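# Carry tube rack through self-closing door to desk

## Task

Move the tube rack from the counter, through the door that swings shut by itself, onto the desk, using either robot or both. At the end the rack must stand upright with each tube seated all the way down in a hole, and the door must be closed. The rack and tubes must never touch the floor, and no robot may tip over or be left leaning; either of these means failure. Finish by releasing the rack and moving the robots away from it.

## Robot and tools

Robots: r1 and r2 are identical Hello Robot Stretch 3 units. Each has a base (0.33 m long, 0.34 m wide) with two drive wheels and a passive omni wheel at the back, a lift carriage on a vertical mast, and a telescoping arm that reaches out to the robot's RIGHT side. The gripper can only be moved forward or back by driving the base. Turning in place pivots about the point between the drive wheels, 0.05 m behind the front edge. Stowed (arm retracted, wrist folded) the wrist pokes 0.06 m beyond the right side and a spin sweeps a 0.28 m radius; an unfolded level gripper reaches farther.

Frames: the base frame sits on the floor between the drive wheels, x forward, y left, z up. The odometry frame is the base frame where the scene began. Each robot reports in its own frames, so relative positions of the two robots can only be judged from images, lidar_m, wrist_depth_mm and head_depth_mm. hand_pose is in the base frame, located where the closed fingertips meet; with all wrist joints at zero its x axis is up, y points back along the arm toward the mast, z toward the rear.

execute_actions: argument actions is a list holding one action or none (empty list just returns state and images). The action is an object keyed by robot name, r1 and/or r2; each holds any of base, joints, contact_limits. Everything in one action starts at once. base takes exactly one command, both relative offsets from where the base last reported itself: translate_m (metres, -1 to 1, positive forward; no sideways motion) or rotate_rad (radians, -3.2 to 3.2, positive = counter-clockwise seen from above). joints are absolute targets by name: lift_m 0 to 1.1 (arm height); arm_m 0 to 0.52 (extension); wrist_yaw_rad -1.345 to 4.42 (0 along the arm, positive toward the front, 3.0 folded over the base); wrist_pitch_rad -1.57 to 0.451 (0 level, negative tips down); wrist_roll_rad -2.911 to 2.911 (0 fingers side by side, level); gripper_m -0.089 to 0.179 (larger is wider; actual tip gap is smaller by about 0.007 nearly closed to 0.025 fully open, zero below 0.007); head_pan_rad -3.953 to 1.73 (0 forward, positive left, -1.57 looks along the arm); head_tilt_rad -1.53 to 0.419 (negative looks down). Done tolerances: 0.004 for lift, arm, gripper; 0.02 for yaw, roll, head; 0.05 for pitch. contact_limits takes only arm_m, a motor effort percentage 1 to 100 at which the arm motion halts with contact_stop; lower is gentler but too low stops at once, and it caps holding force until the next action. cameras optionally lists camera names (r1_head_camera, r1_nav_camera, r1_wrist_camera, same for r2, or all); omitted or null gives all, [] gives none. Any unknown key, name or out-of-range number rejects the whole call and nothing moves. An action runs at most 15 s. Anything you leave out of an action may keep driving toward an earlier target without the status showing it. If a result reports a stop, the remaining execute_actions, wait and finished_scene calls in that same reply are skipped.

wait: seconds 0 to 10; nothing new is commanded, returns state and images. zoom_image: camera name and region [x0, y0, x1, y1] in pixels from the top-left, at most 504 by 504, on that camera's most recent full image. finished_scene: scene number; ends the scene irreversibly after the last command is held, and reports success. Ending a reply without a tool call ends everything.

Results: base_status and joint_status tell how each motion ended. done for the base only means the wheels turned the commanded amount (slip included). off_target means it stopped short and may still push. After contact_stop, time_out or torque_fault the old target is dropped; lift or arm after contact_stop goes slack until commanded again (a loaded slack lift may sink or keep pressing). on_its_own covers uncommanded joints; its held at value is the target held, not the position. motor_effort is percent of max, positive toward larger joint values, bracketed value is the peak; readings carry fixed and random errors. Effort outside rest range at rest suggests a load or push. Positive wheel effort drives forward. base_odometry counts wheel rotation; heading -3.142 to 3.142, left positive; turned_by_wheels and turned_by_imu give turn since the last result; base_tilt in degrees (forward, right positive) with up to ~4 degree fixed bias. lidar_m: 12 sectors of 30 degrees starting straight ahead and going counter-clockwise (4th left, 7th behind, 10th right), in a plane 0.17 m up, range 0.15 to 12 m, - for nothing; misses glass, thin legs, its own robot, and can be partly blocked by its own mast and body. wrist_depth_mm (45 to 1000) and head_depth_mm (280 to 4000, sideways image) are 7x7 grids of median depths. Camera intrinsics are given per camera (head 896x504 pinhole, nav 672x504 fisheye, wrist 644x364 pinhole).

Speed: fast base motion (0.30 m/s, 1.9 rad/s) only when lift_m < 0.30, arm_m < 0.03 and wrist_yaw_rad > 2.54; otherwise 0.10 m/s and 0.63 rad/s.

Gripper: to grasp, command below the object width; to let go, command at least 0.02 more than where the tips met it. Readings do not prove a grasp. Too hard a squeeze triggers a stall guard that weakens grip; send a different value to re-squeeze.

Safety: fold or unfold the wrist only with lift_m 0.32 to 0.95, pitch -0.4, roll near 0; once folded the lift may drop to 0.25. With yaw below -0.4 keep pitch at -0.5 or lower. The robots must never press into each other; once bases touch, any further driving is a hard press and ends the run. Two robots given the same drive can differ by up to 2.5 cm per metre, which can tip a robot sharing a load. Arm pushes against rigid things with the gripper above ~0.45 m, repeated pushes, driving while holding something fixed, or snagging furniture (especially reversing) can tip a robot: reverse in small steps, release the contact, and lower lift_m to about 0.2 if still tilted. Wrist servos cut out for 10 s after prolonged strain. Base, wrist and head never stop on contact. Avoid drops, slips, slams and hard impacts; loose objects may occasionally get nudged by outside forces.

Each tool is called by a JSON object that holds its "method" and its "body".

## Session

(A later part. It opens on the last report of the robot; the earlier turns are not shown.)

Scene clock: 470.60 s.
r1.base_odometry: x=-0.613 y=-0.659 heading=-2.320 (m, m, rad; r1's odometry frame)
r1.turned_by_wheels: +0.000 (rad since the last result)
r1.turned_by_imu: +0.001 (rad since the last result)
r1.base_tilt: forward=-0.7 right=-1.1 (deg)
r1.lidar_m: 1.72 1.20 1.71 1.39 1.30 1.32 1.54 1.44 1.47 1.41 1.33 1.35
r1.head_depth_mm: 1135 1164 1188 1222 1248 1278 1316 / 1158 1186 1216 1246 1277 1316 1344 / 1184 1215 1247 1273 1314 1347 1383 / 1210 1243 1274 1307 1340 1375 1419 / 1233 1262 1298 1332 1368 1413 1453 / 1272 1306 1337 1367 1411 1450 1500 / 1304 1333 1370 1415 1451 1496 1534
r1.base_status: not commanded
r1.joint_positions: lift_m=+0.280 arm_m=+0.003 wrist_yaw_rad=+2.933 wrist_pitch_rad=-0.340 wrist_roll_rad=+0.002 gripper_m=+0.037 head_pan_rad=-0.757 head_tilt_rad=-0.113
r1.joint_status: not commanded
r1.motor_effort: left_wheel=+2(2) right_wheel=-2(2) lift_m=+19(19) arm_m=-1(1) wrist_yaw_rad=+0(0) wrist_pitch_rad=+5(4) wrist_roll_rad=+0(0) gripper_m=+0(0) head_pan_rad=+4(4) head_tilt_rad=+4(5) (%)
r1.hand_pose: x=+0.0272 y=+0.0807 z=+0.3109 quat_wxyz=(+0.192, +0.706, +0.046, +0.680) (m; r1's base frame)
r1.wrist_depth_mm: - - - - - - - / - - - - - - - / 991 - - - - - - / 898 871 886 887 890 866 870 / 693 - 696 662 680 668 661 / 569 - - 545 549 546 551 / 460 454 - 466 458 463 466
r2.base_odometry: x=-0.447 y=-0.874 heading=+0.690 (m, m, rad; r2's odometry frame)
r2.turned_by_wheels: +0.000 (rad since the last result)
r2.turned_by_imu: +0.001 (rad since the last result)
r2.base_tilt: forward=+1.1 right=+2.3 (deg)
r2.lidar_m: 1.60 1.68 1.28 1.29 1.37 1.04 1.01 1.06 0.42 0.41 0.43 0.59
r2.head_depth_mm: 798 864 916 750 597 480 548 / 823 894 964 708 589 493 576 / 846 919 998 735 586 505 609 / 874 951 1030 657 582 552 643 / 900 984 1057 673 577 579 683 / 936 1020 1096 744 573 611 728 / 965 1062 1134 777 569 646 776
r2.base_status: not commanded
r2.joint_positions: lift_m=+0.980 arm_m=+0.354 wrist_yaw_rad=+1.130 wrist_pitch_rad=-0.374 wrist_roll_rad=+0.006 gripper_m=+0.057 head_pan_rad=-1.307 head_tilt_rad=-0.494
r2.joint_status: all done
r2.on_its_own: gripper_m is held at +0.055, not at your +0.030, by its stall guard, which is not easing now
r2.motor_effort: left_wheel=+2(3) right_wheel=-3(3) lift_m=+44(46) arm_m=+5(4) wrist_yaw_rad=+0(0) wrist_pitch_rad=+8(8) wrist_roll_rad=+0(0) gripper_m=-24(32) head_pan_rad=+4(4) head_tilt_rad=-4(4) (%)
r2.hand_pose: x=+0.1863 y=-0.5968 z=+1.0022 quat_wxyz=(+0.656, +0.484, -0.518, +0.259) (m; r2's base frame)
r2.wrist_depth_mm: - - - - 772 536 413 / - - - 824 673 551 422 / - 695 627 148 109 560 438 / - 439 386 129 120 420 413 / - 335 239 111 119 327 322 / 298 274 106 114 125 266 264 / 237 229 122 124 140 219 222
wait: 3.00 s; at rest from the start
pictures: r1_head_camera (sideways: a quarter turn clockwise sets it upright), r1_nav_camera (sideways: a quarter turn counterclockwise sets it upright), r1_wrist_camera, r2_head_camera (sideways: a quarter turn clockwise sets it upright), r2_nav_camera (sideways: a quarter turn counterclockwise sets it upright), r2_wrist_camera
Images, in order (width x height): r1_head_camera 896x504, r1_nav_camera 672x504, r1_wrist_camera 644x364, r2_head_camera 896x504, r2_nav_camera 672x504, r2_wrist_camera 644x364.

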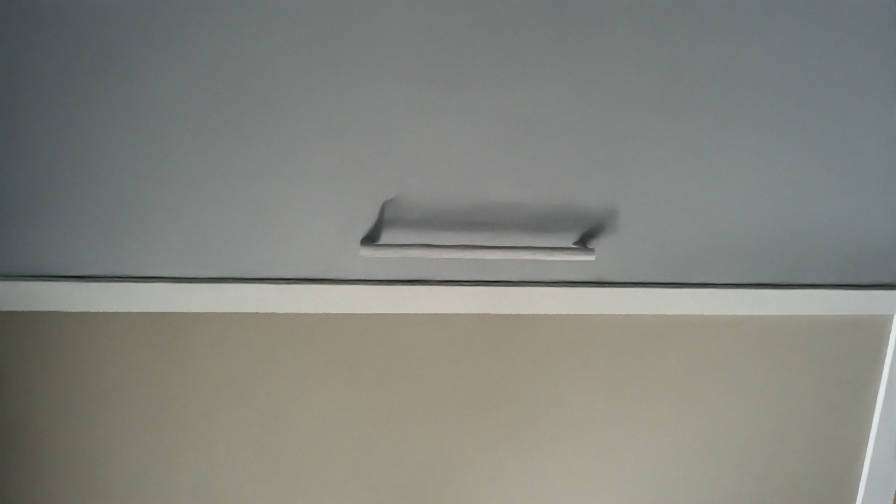

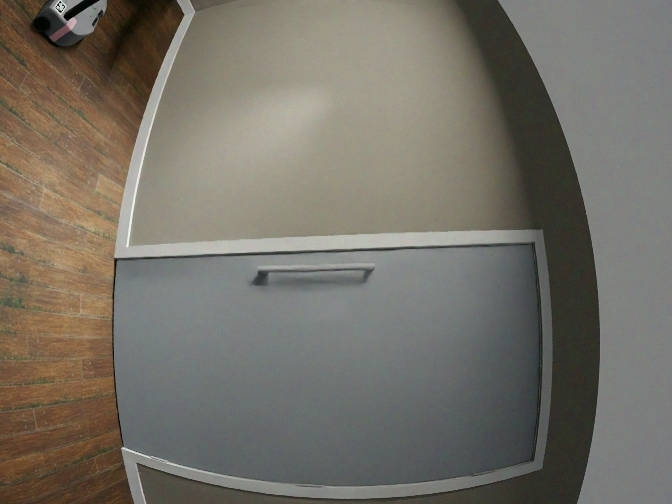

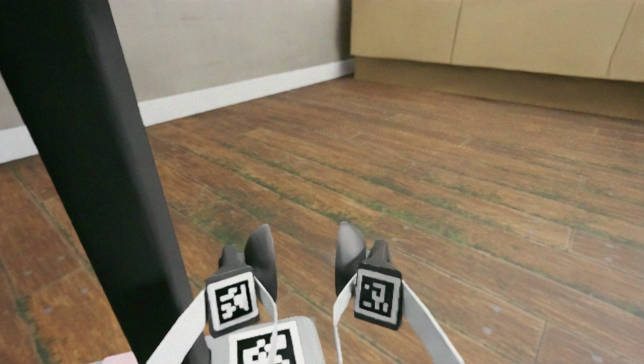

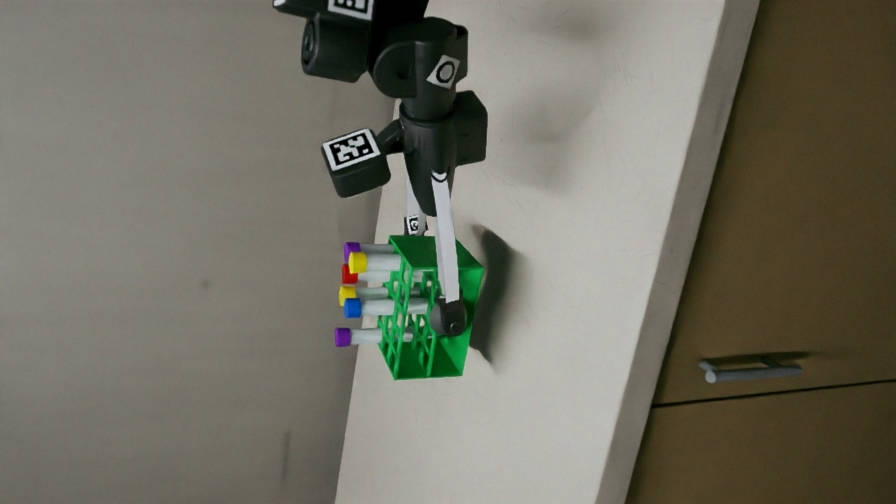

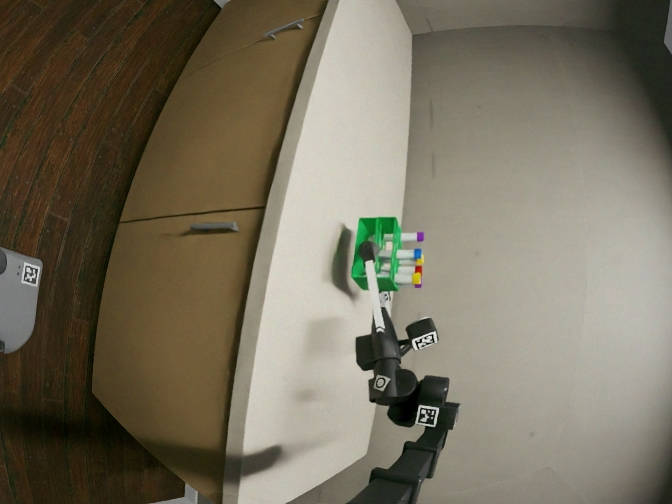

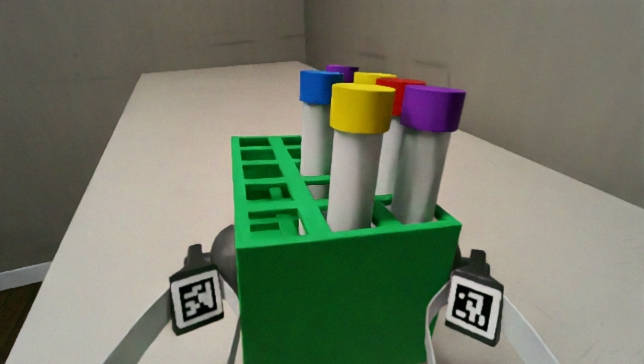

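{"method": "execute_actions", "body": {"actions": [{"r2":{"joints":{"lift_m":1.0,"arm_m":0.02}}}], "cameras": ["r2_wrist_camera","r2_nav_camera"]}}

Scene clock: 504.77 s.
r1.base_odometry: x=-0.613 y=-0.659 heading=-2.320 (m, m, rad; r1's odometry frame)
r1.turned_by_wheels: +0.000 (rad since the last result)
r1.turned_by_imu: +0.001 (rad since the last result)
r1.base_tilt: forward=-0.6 right=-1.0 (deg)
r1.lidar_m: 1.72 1.20 1.71 1.39 1.30 1.32 1.54 1.44 1.47 1.42 1.32 1.35
r1.head_depth_mm: 1137 1165 1193 1221 1251 1287 1314 / 1157 1187 1224 1251 1277 1316 1352 / 1187 1213 1242 1271 1312 1344 1383 / 1210 1246 1277 1302 1345 1380 1424 / 1232 1266 1298 1337 1373 1406 1447 / 1270 1305 1335 1370 1415 1450 1500 / 1299 1338 1368 1410 1446 1496 1540
r1.base_status: not commanded
r1.joint_positions: lift_m=+0.280 arm_m=+0.003 wrist_yaw_rad=+2.933 wrist_pitch_rad=-0.340 wrist_roll_rad=+0.002 gripper_m=+0.037 head_pan_rad=-0.757 head_tilt_rad=-0.113
r1.joint_status: not commanded
r1.motor_effort: left_wheel=+2(2) right_wheel=-2(2) lift_m=+19(19) arm_m=-1(1) wrist_yaw_rad=+0(0) wrist_pitch_rad=+4(5) wrist_roll_rad=+0(0) gripper_m=+0(0) head_pan_rad=+4(3) head_tilt_rad=+5(5) (%)
r1.hand_pose: x=+0.0272 y=+0.0807 z=+0.3109 quat_wxyz=(+0.192, +0.706, +0.046, +0.680) (m; r1's base frame)
r1.wrist_depth_mm: - - - - - - - / - - - - - - - / - - - - - - - / 860 878 874 889 854 845 876 / 692 - 708 671 679 679 688 / 553 - - 564 556 538 535 / 470 466 - 461 460 463 460
r2.base_odometry: x=-0.447 y=-0.874 heading=+0.690 (m, m, rad; r2's odometry frame)
r2.turned_by_wheels: +0.000 (rad since the last result)
r2.turned_by_imu: +0.001 (rad since the last result)
r2.base_tilt: forward=+1.0 right=+2.3 (deg)
r2.lidar_m: 1.60 1.68 1.28 1.28 1.37 1.04 1.02 1.07 0.42 0.41 0.43 0.59
r2.head_depth_mm: 797 864 938 832 652 - - / 825 889 975 822 593 485 - / 848 925 1005 811 588 489 - / 877 951 1041 803 - - - / 900 986 1073 794 628 - 700 / 928 1021 1096 783 333 356 745 / 967 1061 1136 777 328 308 789
r2.base_status: not commanded
r2.joint_positions: lift_m=+1.000 arm_m=+0.020 wrist_yaw_rad=+1.130 wrist_pitch_rad=-0.374 wrist_roll_rad=+0.006 gripper_m=+0.057 head_pan_rad=-1.307 head_tilt_rad=-0.494
r2.joint_status: all done
r2.on_its_own: gripper_m is held at +0.055, not at your +0.030, by its stall guard, which is not easing now
r2.motor_effort: left_wheel=+3(3) right_wheel=-3(3) lift_m=+44(46) arm_m=-4(4) wrist_yaw_rad=+0(0) wrist_pitch_rad=+8(8) wrist_roll_rad=+0(0) gripper_m=-23(23) head_pan_rad=+4(4) head_tilt_rad=-4(4) (%)
r2.hand_pose: x=+0.1863 y=-0.2633 z=+1.0222 quat_wxyz=(+0.656, +0.484, -0.518, +0.259) (m; r2's base frame)
r2.wrist_depth_mm: - - - - - 913 698 / - - - 908 - 911 722 / - - - 149 109 658 661 / - - - 129 120 466 461 / - - 239 111 119 359 358 / - - 106 114 125 294 292 / - - 121 124 140 254 246
pictures: r2_nav_camera (sideways: a quarter turn counterclockwise sets it upright), r2_wrist_camera
Images, in order (width x height): r2_nav_camera 672x504, r2_wrist_camera 644x364.

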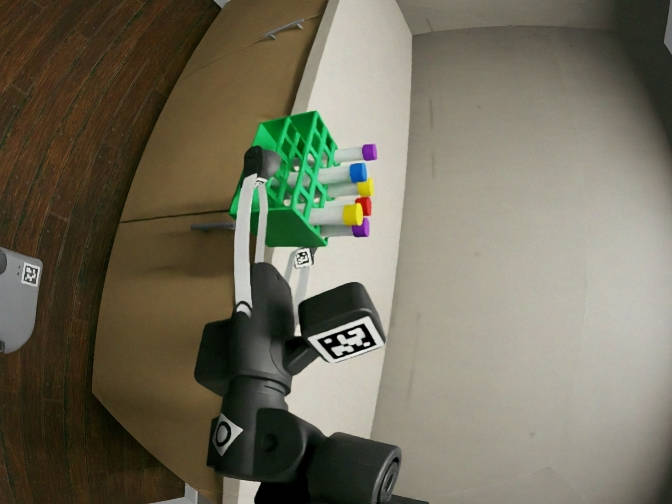

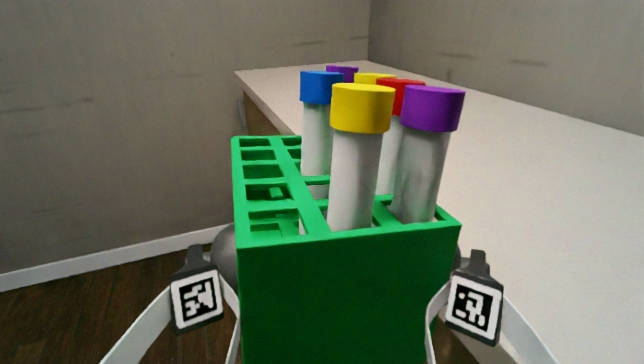

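{"method": "execute_actions", "body": {"actions": [{"r2":{"base":{"translate_m":0.85},"joints":{"wrist_yaw_rad":1.57,"head_pan_rad":-1.0,"head_tilt_rad":-0.6}},"r1":{"base":{"translate_m":0.88},"joints":{"head_pan_rad":-1.3,"head_tilt_rad":-0.2}}}], "cameras": ["r2_wrist_camera","r2_nav_camera","r1_nav_camera"]}}

Scene clock: 523.17 s.
r1.base_odometry: x=-1.212 y=-1.304 heading=-2.320 (m, m, rad; r1's odometry frame)
r1.turned_by_wheels: +0.000 (rad since the last result)
r1.turned_by_imu: +0.007 (rad since the last result)
r1.base_tilt: forward=-0.7 right=-1.1 (deg)
r1.lidar_m: 1.07 0.98 1.00 1.03 1.81 1.84 2.31 2.16 1.28 0.86 0.82 0.83
r1.head_depth_mm: 808 847 888 933 980 1038 1099 / 778 816 846 879 933 990 1050 / 741 778 814 849 897 944 993 / 730 759 794 827 865 906 954 / 707 737 766 798 834 875 918 / 685 712 743 771 806 843 885 / 665 691 715 748 779 814 851
r1.base_status: done
r1.joint_positions: lift_m=+0.280 arm_m=+0.003 wrist_yaw_rad=+2.933 wrist_pitch_rad=-0.340 wrist_roll_rad=+0.002 gripper_m=+0.037 head_pan_rad=-1.293 head_tilt_rad=-0.197
r1.joint_status: all done
r1.motor_effort: left_wheel=+2(14) right_wheel=-1(5) lift_m=+18(19) arm_m=-1(1) wrist_yaw_rad=+0(0) wrist_pitch_rad=+5(5) wrist_roll_rad=+0(0) gripper_m=+0(0) head_pan_rad=-4(40) head_tilt_rad=-1(12) (%)
r1.hand_pose: x=+0.0272 y=+0.0807 z=+0.3109 quat_wxyz=(+0.192, +0.706, +0.046, +0.680) (m; r1's base frame)
r1.wrist_depth_mm: - - - - 979 836 714 / - - - - - 885 757 / - 967 - - - 939 809 / 893 864 858 872 867 863 860 / 693 - 701 689 684 665 673 / 554 - - 567 557 555 544 / 466 464 - 462 459 458 465
r2.base_odometry: x=+0.208 y=-0.332 heading=+0.690 (m, m, rad; r2's odometry frame)
r2.turned_by_wheels: +0.000 (rad since the last result)
r2.turned_by_imu: +0.006 (rad since the last result)
r2.base_tilt: forward=+1.0 right=+2.3 (deg)
r2.lidar_m: 0.75 0.79 1.12 2.68 2.53 1.01 1.86 0.59 0.44 0.43 0.45 0.62
r2.head_depth_mm: 876 953 1000 698 530 526 - / 931 1014 998 691 547 - - / 996 1092 982 683 - - 874 / 1029 1156 971 676 586 - 959 / 931 1027 1046 669 680 837 1106 / 825 903 980 687 296 303 1143 / 744 809 880 718 306 307 1140
r2.base_status: done
r2.joint_positions: lift_m=+1.000 arm_m=+0.020 wrist_yaw_rad=+1.568 wrist_pitch_rad=-0.374 wrist_roll_rad=+0.006 gripper_m=+0.057 head_pan_rad=-1.007 head_tilt_rad=-0.592
r2.joint_status: all done
r2.on_its_own: gripper_m is held at +0.055, not at your +0.030, by its stall guard, which is not easing now
r2.motor_effort: left_wheel=+2(8) right_wheel=-3(6) lift_m=+44(44) arm_m=-4(4) wrist_yaw_rad=+2(6) wrist_pitch_rad=+8(8) wrist_roll_rad=+0(0) gripper_m=-23(24) head_pan_rad=+4(29) head_tilt_rad=-5(19) (%)
r2.hand_pose: x=+0.2083 y=-0.1660 z=+1.0222 quat_wxyz=(+0.584, +0.585, -0.400, +0.396) (m; r2's base frame)
r2.wrist_depth_mm: 641 637 622 607 585 581 570 / 693 679 669 621 621 635 618 / 770 742 712 149 108 679 661 / 852 815 782 129 120 504 458 / 937 910 239 111 119 504 353 / - - 106 114 125 469 313 / - - 121 124 140 506 321
pictures: r1_nav_camera (sideways: a quarter turn counterclockwise sets it upright), r2_nav_camera (sideways: a quarter turn counterclockwise sets it upright), r2_wrist_camera
Images, in order (width x height): r1_nav_camera 672x504, r2_nav_camera 672x504, r2_wrist_camera 644x364.

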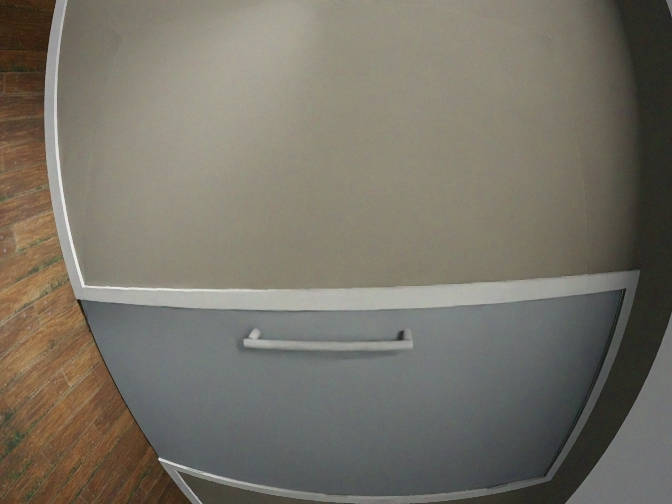

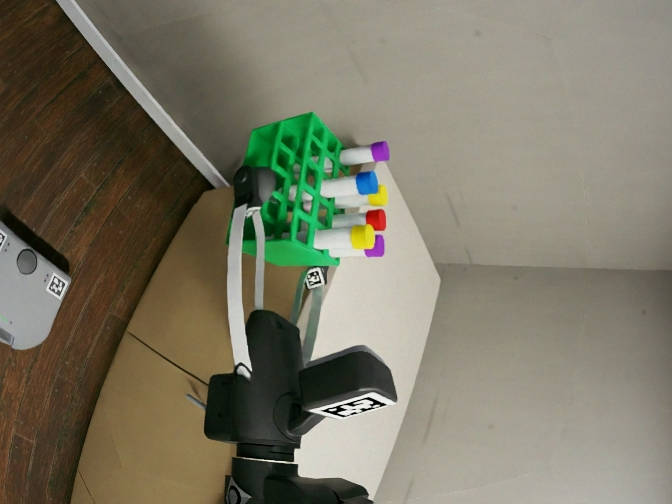

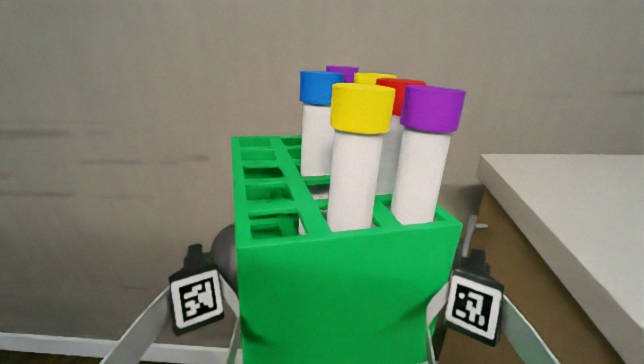

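{"method": "execute_actions", "body": {"actions": [{"r1":{"base":{"rotate_rad":0.078},"joints":{"lift_m":0.84,"wrist_pitch_rad":-0.4,"gripper_m":0.13}}}], "cameras": []}}

{"method": "execute_actions", "body": {"actions": [{"r1":{"joints":{"wrist_yaw_rad":0.0}}}], "cameras": []}}

{"method": "execute_actions", "body": {"actions": [{"r1":{"joints":{"wrist_pitch_rad":0.0,"arm_m":0.3}}}], "cameras": ["r1_wrist_camera","r1_nav_camera"]}}

Scene clock: 542.40 s.
r1.base_odometry: x=-1.212 y=-1.304 heading=-2.242 (m, m, rad; r1's odometry frame)
r1.turned_by_wheels: +0.078 (rad since the last result)
r1.turned_by_imu: +0.079 (rad since the last result)
r1.base_tilt: forward=-0.6 right=-1.0 (deg)
r1.lidar_m: 1.15 0.99 1.01 1.03 1.82 1.87 2.25 2.16 1.17 0.85 0.81 0.85
r1.head_depth_mm: 768 804 833 874 918 977 1035 / 741 777 811 855 895 946 1004 / 732 759 790 828 867 910 955 / 713 744 776 810 850 889 937 / 697 726 755 790 823 867 907 / 680 708 739 770 803 839 884 / 664 689 721 748 783 817 856
r1.base_status: done
r1.joint_positions: lift_m=+0.840 arm_m=+0.003 wrist_yaw_rad=+2.933 wrist_pitch_rad=-0.412 wrist_roll_rad=+0.002 gripper_m=+0.130 head_pan_rad=-1.293 head_tilt_rad=-0.198
r1.joint_status: all done
r1.motor_effort: left_wheel=-4(13) right_wheel=+3(7) lift_m=+37(38) arm_m=-1(1) wrist_yaw_rad=-1(0) wrist_pitch_rad=+4(3) wrist_roll_rad=+0(0) gripper_m=+0(81) head_pan_rad=-4(5) head_tilt_rad=-1(2) (%)
r1.hand_pose: x=+0.0254 y=+0.0725 z=+0.8536 quat_wxyz=(+0.217, +0.704, +0.072, +0.673) (m; r1's base frame)
r1.wrist_depth_mm: - - - - - 845 723 / - - - - - 901 757 / - - - - - 946 792 / - - - - - - 833 / - - - - - - 924 / - - - - - - - / - - - - - 971 -
r2.base_odometry: x=+0.208 y=-0.332 heading=+0.690 (m, m, rad; r2's odometry frame)
r2.turned_by_wheels: +0.000 (rad since the last result)
r2.turned_by_imu: +0.001 (rad since the last result)
r2.base_tilt: forward=+1.0 right=+2.3 (deg)
r2.lidar_m: 0.75 0.79 1.12 2.68 2.53 1.02 1.86 0.59 0.44 0.43 0.45 0.62
r2.head_depth_mm: 876 949 994 699 530 527 - / 926 1011 998 690 545 - - / 992 1091 978 684 - - 870 / 1038 1152 970 675 586 - 974 / 930 1025 1050 671 681 839 1101 / 829 907 976 687 296 302 1142 / 743 806 881 719 306 307 1138
r2.base_status: not commanded
r2.joint_positions: lift_m=+1.000 arm_m=+0.020 wrist_yaw_rad=+1.568 wrist_pitch_rad=-0.374 wrist_roll_rad=+0.006 gripper_m=+0.057 head_pan_rad=-1.007 head_tilt_rad=-0.592
r2.joint_status: not commanded
r2.on_its_own: gripper_m is held at +0.055, not at your +0.030, by its stall guard, which is not easing now
r2.motor_effort: left_wheel=+2(2) right_wheel=-3(3) lift_m=+44(44) arm_m=-4(4) wrist_yaw_rad=+2(2) wrist_pitch_rad=+8(8) wrist_roll_rad=+0(0) gripper_m=-25(24) head_pan_rad=+4(4) head_tilt_rad=-5(5) (%)
r2.hand_pose: x=+0.2083 y=-0.1660 z=+1.0222 quat_wxyz=(+0.584, +0.585, -0.400, +0.396) (m; r2's base frame)
r2.wrist_depth_mm: 638 635 618 615 601 591 572 / 702 684 667 636 620 628 616 / 782 753 722 149 109 692 662 / 840 822 791 129 120 508 461 / 925 924 238 111 120 505 359 / - 993 106 114 125 467 313 / - - 121 125 141 505 322
pictures: none
No camera images: the call's "cameras" was empty. Leave "cameras" out to get every camera's image.

Scene clock: 544.87 s.
r1.base_odometry: x=-1.212 y=-1.304 heading=-2.242 (m, m, rad; r1's odometry frame)
r1.turned_by_wheels: +0.000 (rad since the last result)
r1.turned_by_imu: +0.000 (rad since the last result)
r1.base_tilt: forward=-0.6 right=-1.0 (deg)
r1.lidar_m: 1.14 0.99 1.01 1.04 1.82 1.88 2.25 2.16 1.17 0.85 0.82 0.85
r1.head_depth_mm: 769 803 834 873 918 978 1034 / 743 775 810 856 894 950 1000 / 730 759 792 825 868 911 957 / 714 742 775 810 847 887 936 / 697 725 759 789 822 863 905 / 680 708 737 770 803 839 881 / 666 691 721 749 780 816 855
r1.base_status: not commanded
r1.joint_positions: lift_m=+0.840 arm_m=+0.003 wrist_yaw_rad=+0.003 wrist_pitch_rad=-0.412 wrist_roll_rad=+0.002 gripper_m=+0.130 head_pan_rad=-1.293 head_tilt_rad=-0.198
r1.joint_status: all done
r1.motor_effort: left_wheel=-4(4) right_wheel=+3(3) lift_m=+37(36) arm_m=-1(1) wrist_yaw_rad=-4(5) wrist_pitch_rad=+4(4) wrist_roll_rad=+0(0) gripper_m=+0(0) head_pan_rad=-4(4) head_tilt_rad=-1(1) (%)
r1.hand_pose: x=-0.0208 y=-0.3729 z=+0.8536 quat_wxyz=(+0.692, +0.146, -0.692, -0.144) (m; r1's base frame)
r1.wrist_depth_mm: 450 508 574 668 818 - - / 476 527 614 719 884 - - / 502 564 651 819 - - - / 521 603 689 875 - - - / 570 636 789 975 - - - / 621 - 869 - - - - / 633 811 982 - - 972 -
r2.base_odometry: x=+0.208 y=-0.332 heading=+0.690 (m, m, rad; r2's odometry frame)
r2.turned_by_wheels: +0.000 (rad since the last result)
r2.turned_by_imu: +0.000 (rad since the last result)
r2.base_tilt: forward=+1.1 right=+2.3 (deg)
r2.lidar_m: 0.75 0.79 1.13 2.68 2.53 1.02 1.86 0.59 0.44 0.43 0.45 0.62
r2.head_depth_mm: 870 950 998 699 530 524 - / 926 1012 998 689 546 - - / 990 1085 986 686 - - 872 / 1031 1151 973 675 587 - 973 / 929 1031 1046 669 680 837 1102 / 826 906 975 688 296 303 1138 / 747 806 876 719 306 307 1144
r2.base_status: not commanded
r2.joint_positions: lift_m=+1.000 arm_m=+0.020 wrist_yaw_rad=+1.568 wrist_pitch_rad=-0.374 wrist_roll_rad=+0.006 gripper_m=+0.057 head_pan_rad=-1.007 head_tilt_rad=-0.592
r2.joint_status: not commanded
r2.on_its_own: gripper_m is held at +0.055, not at your +0.030, by its stall guard, which is not easing now
r2.motor_effort: left_wheel=+2(2) right_wheel=-4(3) lift_m=+44(44) arm_m=-4(5) wrist_yaw_rad=+1(2) wrist_pitch_rad=+8(8) wrist_roll_rad=+0(0) gripper_m=-25(25) head_pan_rad=+4(4) head_tilt_rad=-5(5) (%)
r2.hand_pose: x=+0.2083 y=-0.1660 z=+1.0222 quat_wxyz=(+0.584, +0.585, -0.400, +0.396) (m; r2's base frame)
r2.wrist_depth_mm: 649 630 619 612 610 585 575 / 704 683 667 633 626 634 619 / 772 743 723 148 109 679 669 / 850 828 765 129 120 510 460 / 933 926 238 111 120 511 357 / - - 106 114 125 471 314 / - - 122 124 140 504 323
pictures: none
No camera images: the call's "cameras" was empty. Leave "cameras" out to get every camera's image.

Scene clock: 548.27 s.
r1.base_odometry: x=-1.212 y=-1.304 heading=-2.242 (m, m, rad; r1's odometry frame)
r1.turned_by_wheels: +0.000 (rad since the last result)
r1.turned_by_imu: +0.001 (rad since the last result)
r1.base_tilt: forward=-0.6 right=-1.1 (deg)
r1.lidar_m: 1.15 0.99 1.01 1.04 1.82 1.88 2.25 2.16 1.17 0.85 0.82 0.85
r1.head_depth_mm: 768 802 836 875 917 - - / 741 776 811 853 891 947 1000 / 729 758 791 828 867 911 957 / 714 743 774 809 848 887 936 / 695 724 755 789 824 864 906 / 680 707 737 767 801 838 881 / 666 691 720 748 784 816 856
r1.base_status: not commanded
r1.joint_positions: lift_m=+0.840 arm_m=+0.300 wrist_yaw_rad=+0.002 wrist_pitch_rad=-0.024 wrist_roll_rad=+0.002 gripper_m=+0.130 head_pan_rad=-1.293 head_tilt_rad=-0.198
r1.joint_status: all done
r1.motor_effort: left_wheel=-4(4) right_wheel=+3(3) lift_m=+36(36) arm_m=+4(5) wrist_yaw_rad=-2(4) wrist_pitch_rad=+8(9) wrist_roll_rad=+0(0) gripper_m=+1(0) head_pan_rad=-4(4) head_tilt_rad=-1(2) (%)
r1.hand_pose: x=-0.0210 y=-0.7002 z=+0.9482 quat_wxyz=(+0.707, +0.009, -0.707, -0.008) (m; r1's base frame)
r1.wrist_depth_mm: 271 290 340 404 500 627 841 / 273 296 348 421 511 663 877 / 282 304 359 432 517 673 917 / 286 311 374 438 541 708 - / 292 318 383 454 544 774 - / 296 - 389 467 576 845 - / 295 343 398 481 608 785 -
r2.base_odometry: x=+0.208 y=-0.332 heading=+0.690 (m, m, rad; r2's odometry frame)
r2.turned_by_wheels: +0.000 (rad since the last result)
r2.turned_by_imu: +0.000 (rad since the last result)
r2.base_tilt: forward=+1.0 right=+2.3 (deg)
r2.lidar_m: 0.75 0.79 1.12 2.68 2.52 1.02 1.86 0.59 0.44 0.43 0.44 0.62
r2.head_depth_mm: 874 947 999 695 530 526 - / 929 1015 1003 688 545 - - / 992 1096 988 682 - - 873 / 1030 1151 974 677 586 - 969 / 925 1030 1045 673 680 838 1107 / 825 902 973 685 296 302 1139 / 746 807 881 719 307 307 1137
r2.base_status: not commanded
r2.joint_positions: lift_m=+1.000 arm_m=+0.020 wrist_yaw_rad=+1.568 wrist_pitch_rad=-0.374 wrist_roll_rad=+0.006 gripper_m=+0.057 head_pan_rad=-1.007 head_tilt_rad=-0.592
r2.joint_status: not commanded
r2.on_its_own: gripper_m is held at +0.055, not at your +0.030, by its stall guard, which is not easing now
r2.motor_effort: left_wheel=+2(2) right_wheel=-3(3) lift_m=+44(44) arm_m=-4(4) wrist_yaw_rad=+1(1) wrist_pitch_rad=+8(8) wrist_roll_rad=+0(0) gripper_m=-24(25) head_pan_rad=+4(4) head_tilt_rad=-5(5) (%)
r2.hand_pose: x=+0.2083 y=-0.1660 z=+1.0222 quat_wxyz=(+0.584, +0.585, -0.400, +0.396) (m; r2's base frame)
r2.wrist_depth_mm: 648 628 612 610 595 593 575 / 692 697 669 627 615 621 619 / 768 754 711 148 109 687 665 / 845 825 792 129 120 507 458 / 952 912 240 111 119 508 356 / - - 106 114 125 471 313 / - - 121 124 140 505 322
pictures: r1_nav_camera (sideways: a quarter turn counterclockwise sets it upright), r1_wrist_camera
Images, in order (width x height): r1_nav_camera 672x504, r1_wrist_camera 644x364.

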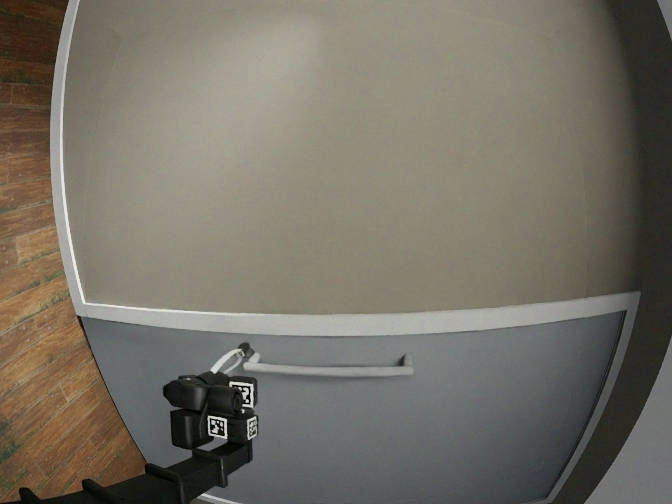

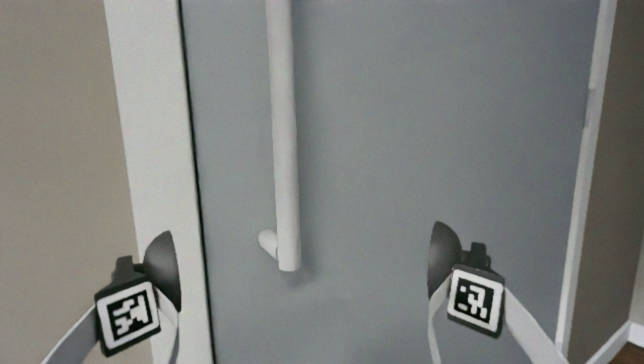

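{"method": "execute_actions", "body": {"actions": [{"r1":{"base":{"rotate_rad":-0.6},"joints":{"arm_m":0.05,"lift_m":0.9}}}], "cameras": []}}

{"method": "execute_actions", "body": {"actions": [{"r1":{"base":{"translate_m":0.19}}}], "cameras": []}}

{"method": "execute_actions", "body": {"actions": [{"r1":{"base":{"rotate_rad":0.6}}}], "cameras": []}}

{"method": "execute_actions", "body": {"actions": [{"r1":{"base":{"translate_m":-0.137},"joints":{"arm_m":0.3}}}], "cameras": ["r1_wrist_camera","r1_nav_camera"]}}

Scene clock: 575.97 s.
r1.base_odometry: x=-1.212 y=-1.304 heading=-2.842 (m, m, rad; r1's odometry frame)
r1.turned_by_wheels: -0.600 (rad since the last result)
r1.turned_by_imu: -0.594 (rad since the last result)
r1.base_tilt: forward=-0.7 right=-1.1 (deg)
r1.lidar_m: 0.83 1.07 0.98 1.00 1.04 1.81 1.84 2.31 2.16 1.28 0.86 0.82
r1.head_depth_mm: 1560 1653 1757 1903 2070 2059 1749 / 1336 1397 1489 1570 1693 1839 1621 / 1176 1232 1293 1365 1445 1526 1551 / 1044 1087 1143 1189 1252 1322 1386 / 941 979 1020 1061 1109 1153 1216 / 856 891 922 960 996 1036 1077 / 788 814 830 847 879 929 971
r1.base_status: done
r1.joint_positions: lift_m=+0.900 arm_m=+0.050 wrist_yaw_rad=+0.001 wrist_pitch_rad=-0.023 wrist_roll_rad=+0.002 gripper_m=+0.130 head_pan_rad=-1.293 head_tilt_rad=-0.198
r1.joint_status: all done
r1.motor_effort: left_wheel=+3(8) right_wheel=-2(6) lift_m=+36(39) arm_m=-5(6) wrist_yaw_rad=-2(3) wrist_pitch_rad=+8(8) wrist_roll_rad=+0(0) gripper_m=+0(1) head_pan_rad=-5(4) head_tilt_rad=-1(1) (%)
r1.hand_pose: x=-0.0212 y=-0.4510 z=+1.0083 quat_wxyz=(+0.707, +0.009, -0.707, -0.008) (m; r1's base frame)
r1.wrist_depth_mm: 606 783 - - - - - / 622 779 - - - - - / 613 813 - - - - - / 639 796 - - - - - / 628 766 - - - - - / 638 - - - - - - / 634 867 - - - - -
r2.base_odometry: x=+0.208 y=-0.332 heading=+0.690 (m, m, rad; r2's odometry frame)
r2.turned_by_wheels: +0.000 (rad since the last result)
r2.turned_by_imu: +0.001 (rad since the last result)
r2.base_tilt: forward=+1.1 right=+2.2 (deg)
r2.lidar_m: 0.75 0.79 1.13 2.68 2.52 1.00 1.86 0.59 0.44 0.43 0.45 0.62
r2.head_depth_mm: 874 951 1003 695 530 525 - / 934 1016 1001 688 546 - - / 989 1083 985 683 - - 869 / 1032 1150 973 675 587 - 969 / 930 1028 1050 670 679 835 1102 / 827 907 976 688 296 303 1138 / 745 804 883 718 306 307 1134
r2.base_status: not commanded
r2.joint_positions: lift_m=+1.000 arm_m=+0.020 wrist_yaw_rad=+1.568 wrist_pitch_rad=-0.374 wrist_roll_rad=+0.006 gripper_m=+0.057 head_pan_rad=-1.007 head_tilt_rad=-0.592
r2.joint_status: not commanded
r2.on_its_own: gripper_m is held at +0.055, not at your +0.030, by its stall guard, which is not easing now
r2.motor_effort: left_wheel=+2(2) right_wheel=-3(3) lift_m=+44(44) arm_m=-4(4) wrist_yaw_rad=+3(2) wrist_pitch_rad=+8(8) wrist_roll_rad=+0(1) gripper_m=-24(24) head_pan_rad=+4(4) head_tilt_rad=-5(5) (%)
r2.hand_pose: x=+0.2083 y=-0.1660 z=+1.0222 quat_wxyz=(+0.584, +0.585, -0.400, +0.396) (m; r2's base frame)
r2.wrist_depth_mm: 641 627 620 612 601 588 570 / 696 689 670 633 625 629 615 / 768 735 717 148 109 680 672 / 843 827 763 129 120 511 460 / 932 909 239 111 119 502 356 / - - 106 114 125 467 315 / - - 121 124 140 502 320
pictures: none
No camera images: the call's "cameras" was empty. Leave "cameras" out to get every camera's image.

Scene clock: 578.87 s.
r1.base_odometry: x=-1.393 y=-1.360 heading=-2.842 (m, m, rad; r1's odometry frame)
r1.turned_by_wheels: +0.000 (rad since the last result)
r1.turned_by_imu: +0.001 (rad since the last result)
r1.base_tilt: forward=-0.6 right=-1.2 (deg)
r1.lidar_m: 0.66 0.85 0.91 0.92 1.17 1.17 2.02 2.39 2.25 1.00 0.69 0.64
r1.head_depth_mm: 1218 1298 1384 1478 1595 1758 1682 / 1048 1106 1168 1241 1320 1429 1514 / 915 964 1013 1066 1125 1195 1265 / 819 852 894 935 982 1029 1089 / 737 766 785 811 836 903 949 / 671 696 720 748 778 799 823 / 606 627 651 674 701 728 759
r1.base_status: done
r1.joint_positions: lift_m=+0.900 arm_m=+0.050 wrist_yaw_rad=+0.001 wrist_pitch_rad=-0.023 wrist_roll_rad=+0.002 gripper_m=+0.130 head_pan_rad=-1.293 head_tilt_rad=-0.198
r1.joint_status: not commanded
r1.motor_effort: left_wheel=+2(9) right_wheel=-2(3) lift_m=+36(36) arm_m=-5(5) wrist_yaw_rad=-1(1) wrist_pitch_rad=+8(8) wrist_roll_rad=+0(0) gripper_m=+0(0) head_pan_rad=-4(5) head_tilt_rad=-1(2) (%)
r1.hand_pose: x=-0.0212 y=-0.4510 z=+1.0083 quat_wxyz=(+0.707, +0.009, -0.707, -0.008) (m; r1's base frame)
r1.wrist_depth_mm: 468 571 825 - - - - / 459 593 822 - - - - / 433 590 865 - - - - / 447 592 831 - - - - / 449 599 881 - - - - / 457 - 875 - - - - / 475 653 888 - - - -
r2.base_odometry: x=+0.208 y=-0.332 heading=+0.690 (m, m, rad; r2's odometry frame)
r2.turned_by_wheels: +0.000 (rad since the last result)
r2.turned_by_imu: +0.000 (rad since the last result)
r2.base_tilt: forward=+1.0 right=+2.3 (deg)
r2.lidar_m: 0.75 0.79 1.12 2.69 2.53 1.13 1.86 0.59 0.44 0.43 0.44 0.62
r2.head_depth_mm: 876 951 1003 694 531 525 - / 929 1016 1001 691 547 - - / 991 1091 982 682 - - 868 / 1028 1156 971 677 585 - 971 / 926 1024 1052 669 679 837 1101 / 828 904 971 687 296 302 1138 / 746 808 885 720 305 307 1136
r2.base_status: not commanded
r2.joint_positions: lift_m=+1.000 arm_m=+0.020 wrist_yaw_rad=+1.568 wrist_pitch_rad=-0.374 wrist_roll_rad=+0.006 gripper_m=+0.057 head_pan_rad=-1.007 head_tilt_rad=-0.592
r2.joint_status: not commanded
r2.on_its_own: gripper_m is held at +0.055, not at your +0.030, by its stall guard, which is not easing now
r2.motor_effort: left_wheel=+1(2) right_wheel=-3(3) lift_m=+44(44) arm_m=-5(4) wrist_yaw_rad=+2(1) wrist_pitch_rad=+8(8) wrist_roll_rad=+0(0) gripper_m=-24(25) head_pan_rad=+4(4) head_tilt_rad=-6(5) (%)
r2.hand_pose: x=+0.2083 y=-0.1660 z=+1.0222 quat_wxyz=(+0.584, +0.585, -0.400, +0.396) (m; r2's base frame)
r2.wrist_depth_mm: 648 631 616 605 599 583 572 / 699 696 674 628 620 633 615 / 758 755 727 149 109 681 672 / 848 827 777 129 120 508 460 / 918 899 240 111 119 514 355 / - - 106 114 125 463 312 / - - 121 125 140 501 323
pictures: none
No camera images: the call's "cameras" was empty. Leave "cameras" out to get every camera's image.

Scene clock: 580.77 s.
r1.base_odometry: x=-1.393 y=-1.360 heading=-2.242 (m, m, rad; r1's odometry frame)
r1.turned_by_wheels: +0.600 (rad since the last result)
r1.turned_by_imu: +0.595 (rad since the last result)
r1.base_tilt: forward=-0.6 right=-1.1 (deg)
r1.lidar_m: 0.91 0.91 0.93 1.18 1.17 2.05 2.33 2.24 0.92 0.67 0.65 0.67
r1.head_depth_mm: 597 620 647 679 710 747 774 / 582 607 637 664 699 732 778 / 568 592 618 648 678 712 750 / 554 578 602 630 660 692 728 / 541 563 587 613 643 673 706 / 529 550 573 598 625 654 687 / 518 539 560 582 608 636 666
r1.base_status: done
r1.joint_positions: lift_m=+0.900 arm_m=+0.050 wrist_yaw_rad=+0.001 wrist_pitch_rad=-0.023 wrist_roll_rad=+0.002 gripper_m=+0.130 head_pan_rad=-1.293 head_tilt_rad=-0.198
r1.joint_status: not commanded
r1.motor_effort: left_wheel=-4(9) right_wheel=+4(8) lift_m=+36(36) arm_m=-5(5) wrist_yaw_rad=-1(1) wrist_pitch_rad=+8(7) wrist_roll_rad=+0(0) gripper_m=+0(0) head_pan_rad=-4(4) head_tilt_rad=-2(2) (%)
r1.hand_pose: x=-0.0212 y=-0.4510 z=+1.0083 quat_wxyz=(+0.707, +0.009, -0.707, -0.008) (m; r1's base frame)
r1.wrist_depth_mm: 300 333 383 440 550 700 959 / 306 344 395 449 572 720 988 / 314 352 403 467 592 763 - / 317 360 415 476 606 785 - / 322 358 425 486 582 850 - / 330 - 444 508 642 937 - / 331 389 444 519 676 893 -
r2.base_odometry: x=+0.208 y=-0.332 heading=+0.690 (m, m, rad; r2's odometry frame)
r2.turned_by_wheels: +0.000 (rad since the last result)
r2.turned_by_imu: +0.000 (rad since the last result)
r2.base_tilt: forward=+1.0 right=+2.3 (deg)
r2.lidar_m: 0.75 0.79 1.12 2.68 2.53 1.14 1.86 0.59 0.44 0.43 0.44 0.62
r2.head_depth_mm: 875 949 999 697 530 525 - / 932 1021 1001 690 547 - - / 991 1088 985 680 - - 869 / 1030 1149 975 678 588 - 968 / 930 1030 1054 668 679 840 1099 / 826 905 969 686 296 302 1142 / 743 807 882 720 305 307 1134
r2.base_status: not commanded
r2.joint_positions: lift_m=+1.000 arm_m=+0.020 wrist_yaw_rad=+1.568 wrist_pitch_rad=-0.374 wrist_roll_rad=+0.006 gripper_m=+0.057 head_pan_rad=-1.007 head_tilt_rad=-0.592
r2.joint_status: not commanded
r2.on_its_own: gripper_m is held at +0.055, not at your +0.030, by its stall guard, which is not easing now
r2.motor_effort: left_wheel=+2(2) right_wheel=-3(3) lift_m=+44(44) arm_m=-4(4) wrist_yaw_rad=+3(3) wrist_pitch_rad=+8(8) wrist_roll_rad=+0(0) gripper_m=-24(24) head_pan_rad=+4(4) head_tilt_rad=-5(4) (%)
r2.hand_pose: x=+0.2083 y=-0.1660 z=+1.0222 quat_wxyz=(+0.584, +0.585, -0.400, +0.396) (m; r2's base frame)
r2.wrist_depth_mm: 643 637 621 615 595 590 571 / 702 691 666 622 621 642 617 / 761 758 727 149 109 674 666 / 850 828 782 128 120 513 461 / 910 914 239 111 119 511 357 / - - 106 114 125 465 312 / - - 121 125 140 497 320
pictures: none
No camera images: the call's "cameras" was empty. Leave "cameras" out to get every camera's image.

Scene clock: 583.83 s.
r1.base_odometry: x=-1.308 y=-1.253 heading=-2.242 (m, m, rad; r1's odometry frame)
r1.turned_by_wheels: +0.000 (rad since the last result)
r1.turned_by_imu: +0.000 (rad since the last result)
r1.base_tilt: forward=-0.6 right=-1.0 (deg)
r1.lidar_m: 1.00 1.03 1.05 1.15 1.93 1.98 2.21 2.13 1.02 0.74 0.71 0.74
r1.head_depth_mm: 668 696 718 750 794 - 906 / 639 670 698 736 777 816 867 / 633 659 685 720 751 791 830 / 618 645 674 702 735 771 812 / 604 630 655 685 715 749 785 / 591 615 641 666 698 728 765 / 577 600 623 649 678 707 744
r1.base_status: done
r1.joint_positions: lift_m=+0.900 arm_m=+0.300 wrist_yaw_rad=+0.001 wrist_pitch_rad=-0.023 wrist_roll_rad=+0.002 gripper_m=+0.130 head_pan_rad=-1.293 head_tilt_rad=-0.198
r1.joint_status: all done
r1.motor_effort: left_wheel=-4(11) right_wheel=+3(3) lift_m=+36(36) arm_m=+4(4) wrist_yaw_rad=-1(2) wrist_pitch_rad=+8(8) wrist_roll_rad=+0(0) gripper_m=+0(0) head_pan_rad=-4(4) head_tilt_rad=-1(2) (%)
r1.hand_pose: x=-0.0212 y=-0.7002 z=+1.0083 quat_wxyz=(+0.707, +0.009, -0.707, -0.008) (m; r1's base frame)
r1.wrist_depth_mm: 184 203 249 291 348 442 622 / 191 207 256 302 363 462 657 / 196 214 260 308 377 484 674 / 199 215 268 314 390 511 748 / 206 220 272 326 398 544 774 / 211 - 279 311 411 603 856 / 212 237 290 295 433 577 899
r2.base_odometry: x=+0.208 y=-0.332 heading=+0.690 (m, m, rad; r2's odometry frame)
r2.turned_by_wheels: +0.000 (rad since the last result)
r2.turned_by_imu: +0.000 (rad since the last result)
r2.base_tilt: forward=+1.1 right=+2.4 (deg)
r2.lidar_m: 0.75 0.79 1.13 2.69 2.52 1.13 1.86 0.59 0.44 0.43 0.44 0.62
r2.head_depth_mm: 877 954 1000 699 531 528 - / 931 1016 1000 689 547 - - / 986 1091 990 682 - - 869 / 1034 1156 973 677 588 - 971 / 926 1027 1054 672 680 833 1099 / 825 906 977 689 296 303 1145 / 745 805 882 719 307 307 1140
r2.base_status: not commanded
r2.joint_positions: lift_m=+1.000 arm_m=+0.020 wrist_yaw_rad=+1.568 wrist_pitch_rad=-0.374 wrist_roll_rad=+0.006 gripper_m=+0.057 head_pan_rad=-1.007 head_tilt_rad=-0.592
r2.joint_status: not commanded
r2.on_its_own: gripper_m is held at +0.055, not at your +0.030, by its stall guard, which is not easing now
r2.motor_effort: left_wheel=+2(2) right_wheel=-3(3) lift_m=+44(44) arm_m=-4(4) wrist_yaw_rad=+1(2) wrist_pitch_rad=+8(8) wrist_roll_rad=+0(0) gripper_m=-24(24) head_pan_rad=+4(4) head_tilt_rad=-5(6) (%)
r2.hand_pose: x=+0.2083 y=-0.1660 z=+1.0222 quat_wxyz=(+0.584, +0.585, -0.400, +0.396) (m; r2's base frame)
r2.wrist_depth_mm: 634 645 624 608 599 588 576 / 701 683 675 629 616 627 617 / 769 747 722 149 109 680 669 / 850 816 780 129 120 505 466 / 933 886 240 111 119 508 354 / - 983 106 114 125 465 313 / - - 122 124 140 503 322
pictures: r1_nav_camera (sideways: a quarter turn counterclockwise sets it upright), r1_wrist_camera
Images, in order (width x height): r1_nav_camera 672x504, r1_wrist_camera 644x364.

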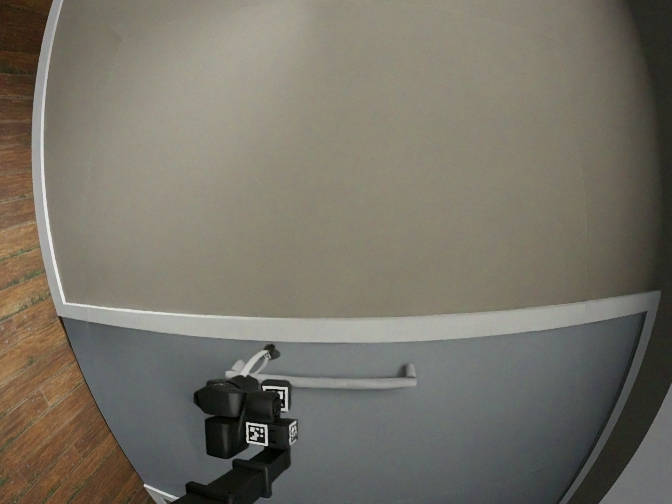

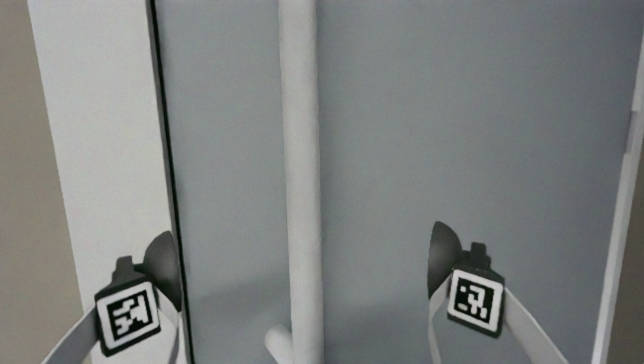

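{"method": "execute_actions", "body": {"actions": [{"r1":{"joints":{"arm_m":0.45},"contact_limits":{"arm_m":15}}}], "cameras": ["r1_wrist_camera","r1_head_camera"]}}

Scene clock: 592.40 s.
r1.base_odometry: x=-1.308 y=-1.253 heading=-2.242 (m, m, rad; r1's odometry frame)
r1.turned_by_wheels: +0.000 (rad since the last result)
r1.turned_by_imu: -0.016 (rad since the last result)
r1.base_tilt: forward=-0.6 right=-1.1 (deg)
r1.lidar_m: 0.99 1.03 1.05 1.14 1.92 1.97 2.22 2.12 1.04 0.75 0.72 0.74
r1.head_depth_mm: 676 704 731 767 799 866 911 / 652 682 716 751 789 831 879 / 635 661 690 723 753 792 833 / 623 649 678 709 742 776 818 / 608 632 658 688 719 754 795 / 592 616 643 668 699 733 768 / 578 601 625 652 680 711 745
r1.base_status: not commanded
r1.joint_positions: lift_m=+0.900 arm_m=+0.394 wrist_yaw_rad=+0.025 wrist_pitch_rad=-0.027 wrist_roll_rad=+0.003 gripper_m=+0.130 head_pan_rad=-1.293 head_tilt_rad=-0.199
r1.joint_status: arm_m contact_stop (moved +0.094 of +0.150)
r1.on_its_own: arm_m is slack since a contact_stop, until your next command for it (your +0.450 is given up); wrist_yaw_rad is at rest, and its effort (-31) is outside its rest range (-12 to +12)
r1.motor_effort: left_wheel=+3(16) right_wheel=-2(23) lift_m=+36(37) arm_m=+0(16) wrist_yaw_rad=-31(33) wrist_pitch_rad=+9(13) wrist_roll_rad=+0(1) gripper_m=-5(7) head_pan_rad=-4(4) head_tilt_rad=-2(1) (%)
r1.contact_limits: arm_m 15 (drawing in: default 26, maximum 42; extending or still: default 34, maximum 57)
r1.hand_pose: x=-0.0150 y=-0.7942 z=+1.0074 quat_wxyz=(+0.706, +0.019, -0.708, -0.001) (m; r1's base frame)
r1.wrist_depth_mm: 140 153 166 206 248 314 423 / 144 157 170 213 258 325 441 / 148 160 175 218 265 342 476 / 148 163 180 224 277 355 509 / 152 165 186 230 278 379 542 / 142 179 190 238 288 434 583 / - 181 199 245 309 402 636
r2.base_odometry: x=+0.208 y=-0.332 heading=+0.690 (m, m, rad; r2's odometry frame)
r2.turned_by_wheels: +0.000 (rad since the last result)
r2.turned_by_imu: +0.001 (rad since the last result)
r2.base_tilt: forward=+1.0 right=+2.3 (deg)
r2.lidar_m: 0.76 0.79 1.13 2.68 2.53 1.13 1.86 0.59 0.44 0.43 0.44 0.62
r2.head_depth_mm: 874 953 999 695 529 526 - / 932 1017 1000 688 547 - - / 993 1089 984 686 - - 868 / 1033 1152 972 675 587 - 964 / 929 1024 1055 671 681 838 1102 / 829 907 975 684 296 302 1145 / 746 807 887 721 306 308 1138
r2.base_status: not commanded
r2.joint_positions: lift_m=+1.000 arm_m=+0.020 wrist_yaw_rad=+1.568 wrist_pitch_rad=-0.374 wrist_roll_rad=+0.006 gripper_m=+0.057 head_pan_rad=-1.007 head_tilt_rad=-0.592
r2.joint_status: not commanded
r2.on_its_own: gripper_m is held at +0.055, not at your +0.030, by its stall guard, which is not easing now
r2.motor_effort: left_wheel=+2(2) right_wheel=-3(3) lift_m=+44(44) arm_m=-4(4) wrist_yaw_rad=+2(2) wrist_pitch_rad=+8(8) wrist_roll_rad=+1(0) gripper_m=-24(25) head_pan_rad=+4(4) head_tilt_rad=-5(5) (%)
r2.hand_pose: x=+0.2083 y=-0.1660 z=+1.0222 quat_wxyz=(+0.584, +0.585, -0.400, +0.396) (m; r2's base frame)
r2.wrist_depth_mm: 646 639 621 601 597 586 573 / 713 689 667 633 622 626 613 / 751 744 717 149 109 679 667 / 839 825 781 129 120 513 459 / 925 895 240 111 119 509 357 / - - 106 114 125 468 311 / - - 121 124 140 504 322
pictures: r1_head_camera (sideways: a quarter turn clockwise sets it upright), r1_wrist_camera
Images, in order (width x height): r1_head_camera 896x504, r1_wrist_camera 644x364.

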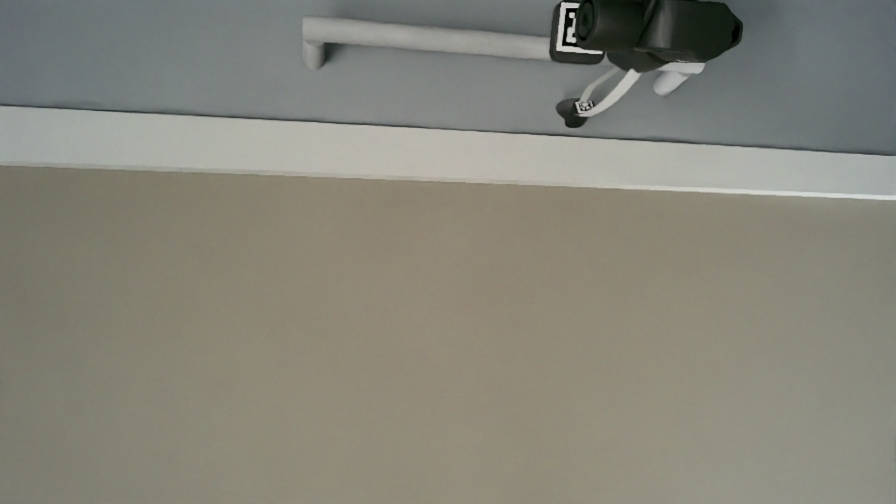

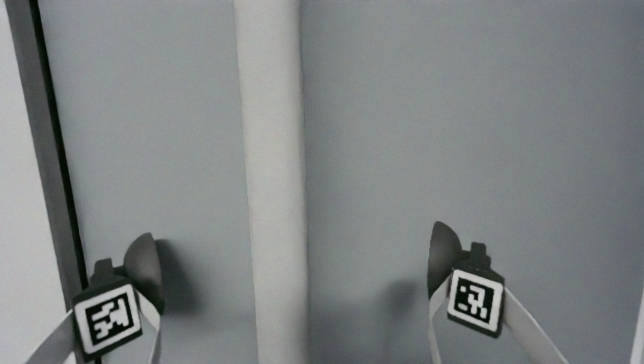

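{"method": "execute_actions", "body": {"actions": [{"r1":{"joints":{"arm_m":0.38,"gripper_m":0.07}}}], "cameras": ["r1_wrist_camera"]}}

Scene clock: 684.97 s.
r1.base_odometry: x=-1.308 y=-1.253 heading=-2.242 (m, m, rad; r1's odometry frame)
r1.turned_by_wheels: +0.000 (rad since the last result)
r1.turned_by_imu: +0.000 (rad since the last result)
r1.base_tilt: forward=-0.7 right=-1.1 (deg)
r1.lidar_m: 0.99 1.03 1.05 1.14 1.92 1.97 2.22 2.12 1.04 0.75 0.71 0.74
r1.head_depth_mm: 675 705 730 763 797 869 911 / 651 680 716 752 785 830 876 / 635 661 691 721 754 793 834 / 623 649 677 708 741 778 820 / 607 631 657 687 720 753 790 / 592 615 642 668 698 730 766 / 577 600 624 650 679 710 744
r1.base_status: not commanded
r1.joint_positions: lift_m=+0.900 arm_m=+0.380 wrist_yaw_rad=+0.045 wrist_pitch_rad=-0.025 wrist_roll_rad=+0.003 gripper_m=+0.070 head_pan_rad=-1.293 head_tilt_rad=-0.199
r1.joint_status: all done
r1.on_its_own: wrist_yaw_rad is held at +0.042, not at your +0.000, by its stall guard, which is not easing now
r1.motor_effort: left_wheel=-1(1) right_wheel=+1(0) lift_m=+36(36) arm_m=-5(5) wrist_yaw_rad=-4(8) wrist_pitch_rad=+8(9) wrist_roll_rad=-1(0) gripper_m=+0(81) head_pan_rad=-5(4) head_tilt_rad=-1(1) (%)
r1.hand_pose: x=-0.0099 y=-0.7807 z=+1.0079 quat_wxyz=(+0.706, +0.025, -0.707, +0.007) (m; r1's base frame)
r1.wrist_depth_mm: 149 163 178 216 257 320 424 / 148 165 181 222 268 334 447 / 143 169 190 226 274 347 466 / 145 174 195 233 289 362 494 / 148 177 197 242 306 377 538 / 150 180 215 250 - 401 578 / 154 179 216 255 318 439 620
r2.base_odometry: x=+0.208 y=-0.332 heading=+0.690 (m, m, rad; r2's odometry frame)
r2.turned_by_wheels: +0.000 (rad since the last result)
r2.turned_by_imu: +0.001 (rad since the last result)
r2.base_tilt: forward=+1.0 right=+2.3 (deg)
r2.lidar_m: 0.75 0.80 1.12 2.68 2.53 1.12 1.86 0.59 0.44 0.43 0.44 0.62
r2.head_depth_mm: 874 950 999 696 529 525 - / 934 1017 996 689 546 - - / 991 1088 983 680 - - 868 / 1035 1154 972 678 588 - 975 / 929 1030 1052 673 678 838 1098 / 829 906 974 686 296 302 1149 / 746 810 884 719 306 307 1138
r2.base_status: not commanded
r2.joint_positions: lift_m=+1.000 arm_m=+0.020 wrist_yaw_rad=+1.568 wrist_pitch_rad=-0.374 wrist_roll_rad=+0.006 gripper_m=+0.057 head_pan_rad=-1.007 head_tilt_rad=-0.592
r2.joint_status: not commanded
r2.on_its_own: gripper_m is held at +0.055, not at your +0.030, by its stall guard, which is not easing now
r2.motor_effort: left_wheel=+2(2) right_wheel=-3(3) lift_m=+44(44) arm_m=-4(4) wrist_yaw_rad=+2(3) wrist_pitch_rad=+8(8) wrist_roll_rad=+0(0) gripper_m=-24(24) head_pan_rad=+4(4) head_tilt_rad=-5(5) (%)
r2.hand_pose: x=+0.2083 y=-0.1660 z=+1.0222 quat_wxyz=(+0.584, +0.585, -0.400, +0.396) (m; r2's base frame)
r2.wrist_depth_mm: 658 642 630 613 590 579 574 / 696 692 668 633 624 627 625 / 760 749 711 148 109 672 659 / 852 816 777 129 120 509 462 / 948 904 240 111 119 509 357 / - - 106 114 125 466 313 / - - 121 124 140 510 322
pictures: r1_wrist_camera
Images, in order (width x height): r1_wrist_camera 644x364.

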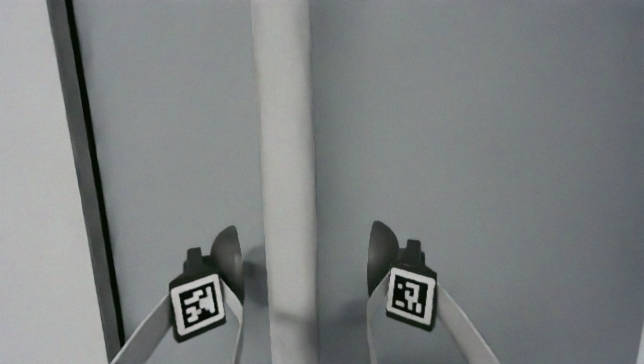

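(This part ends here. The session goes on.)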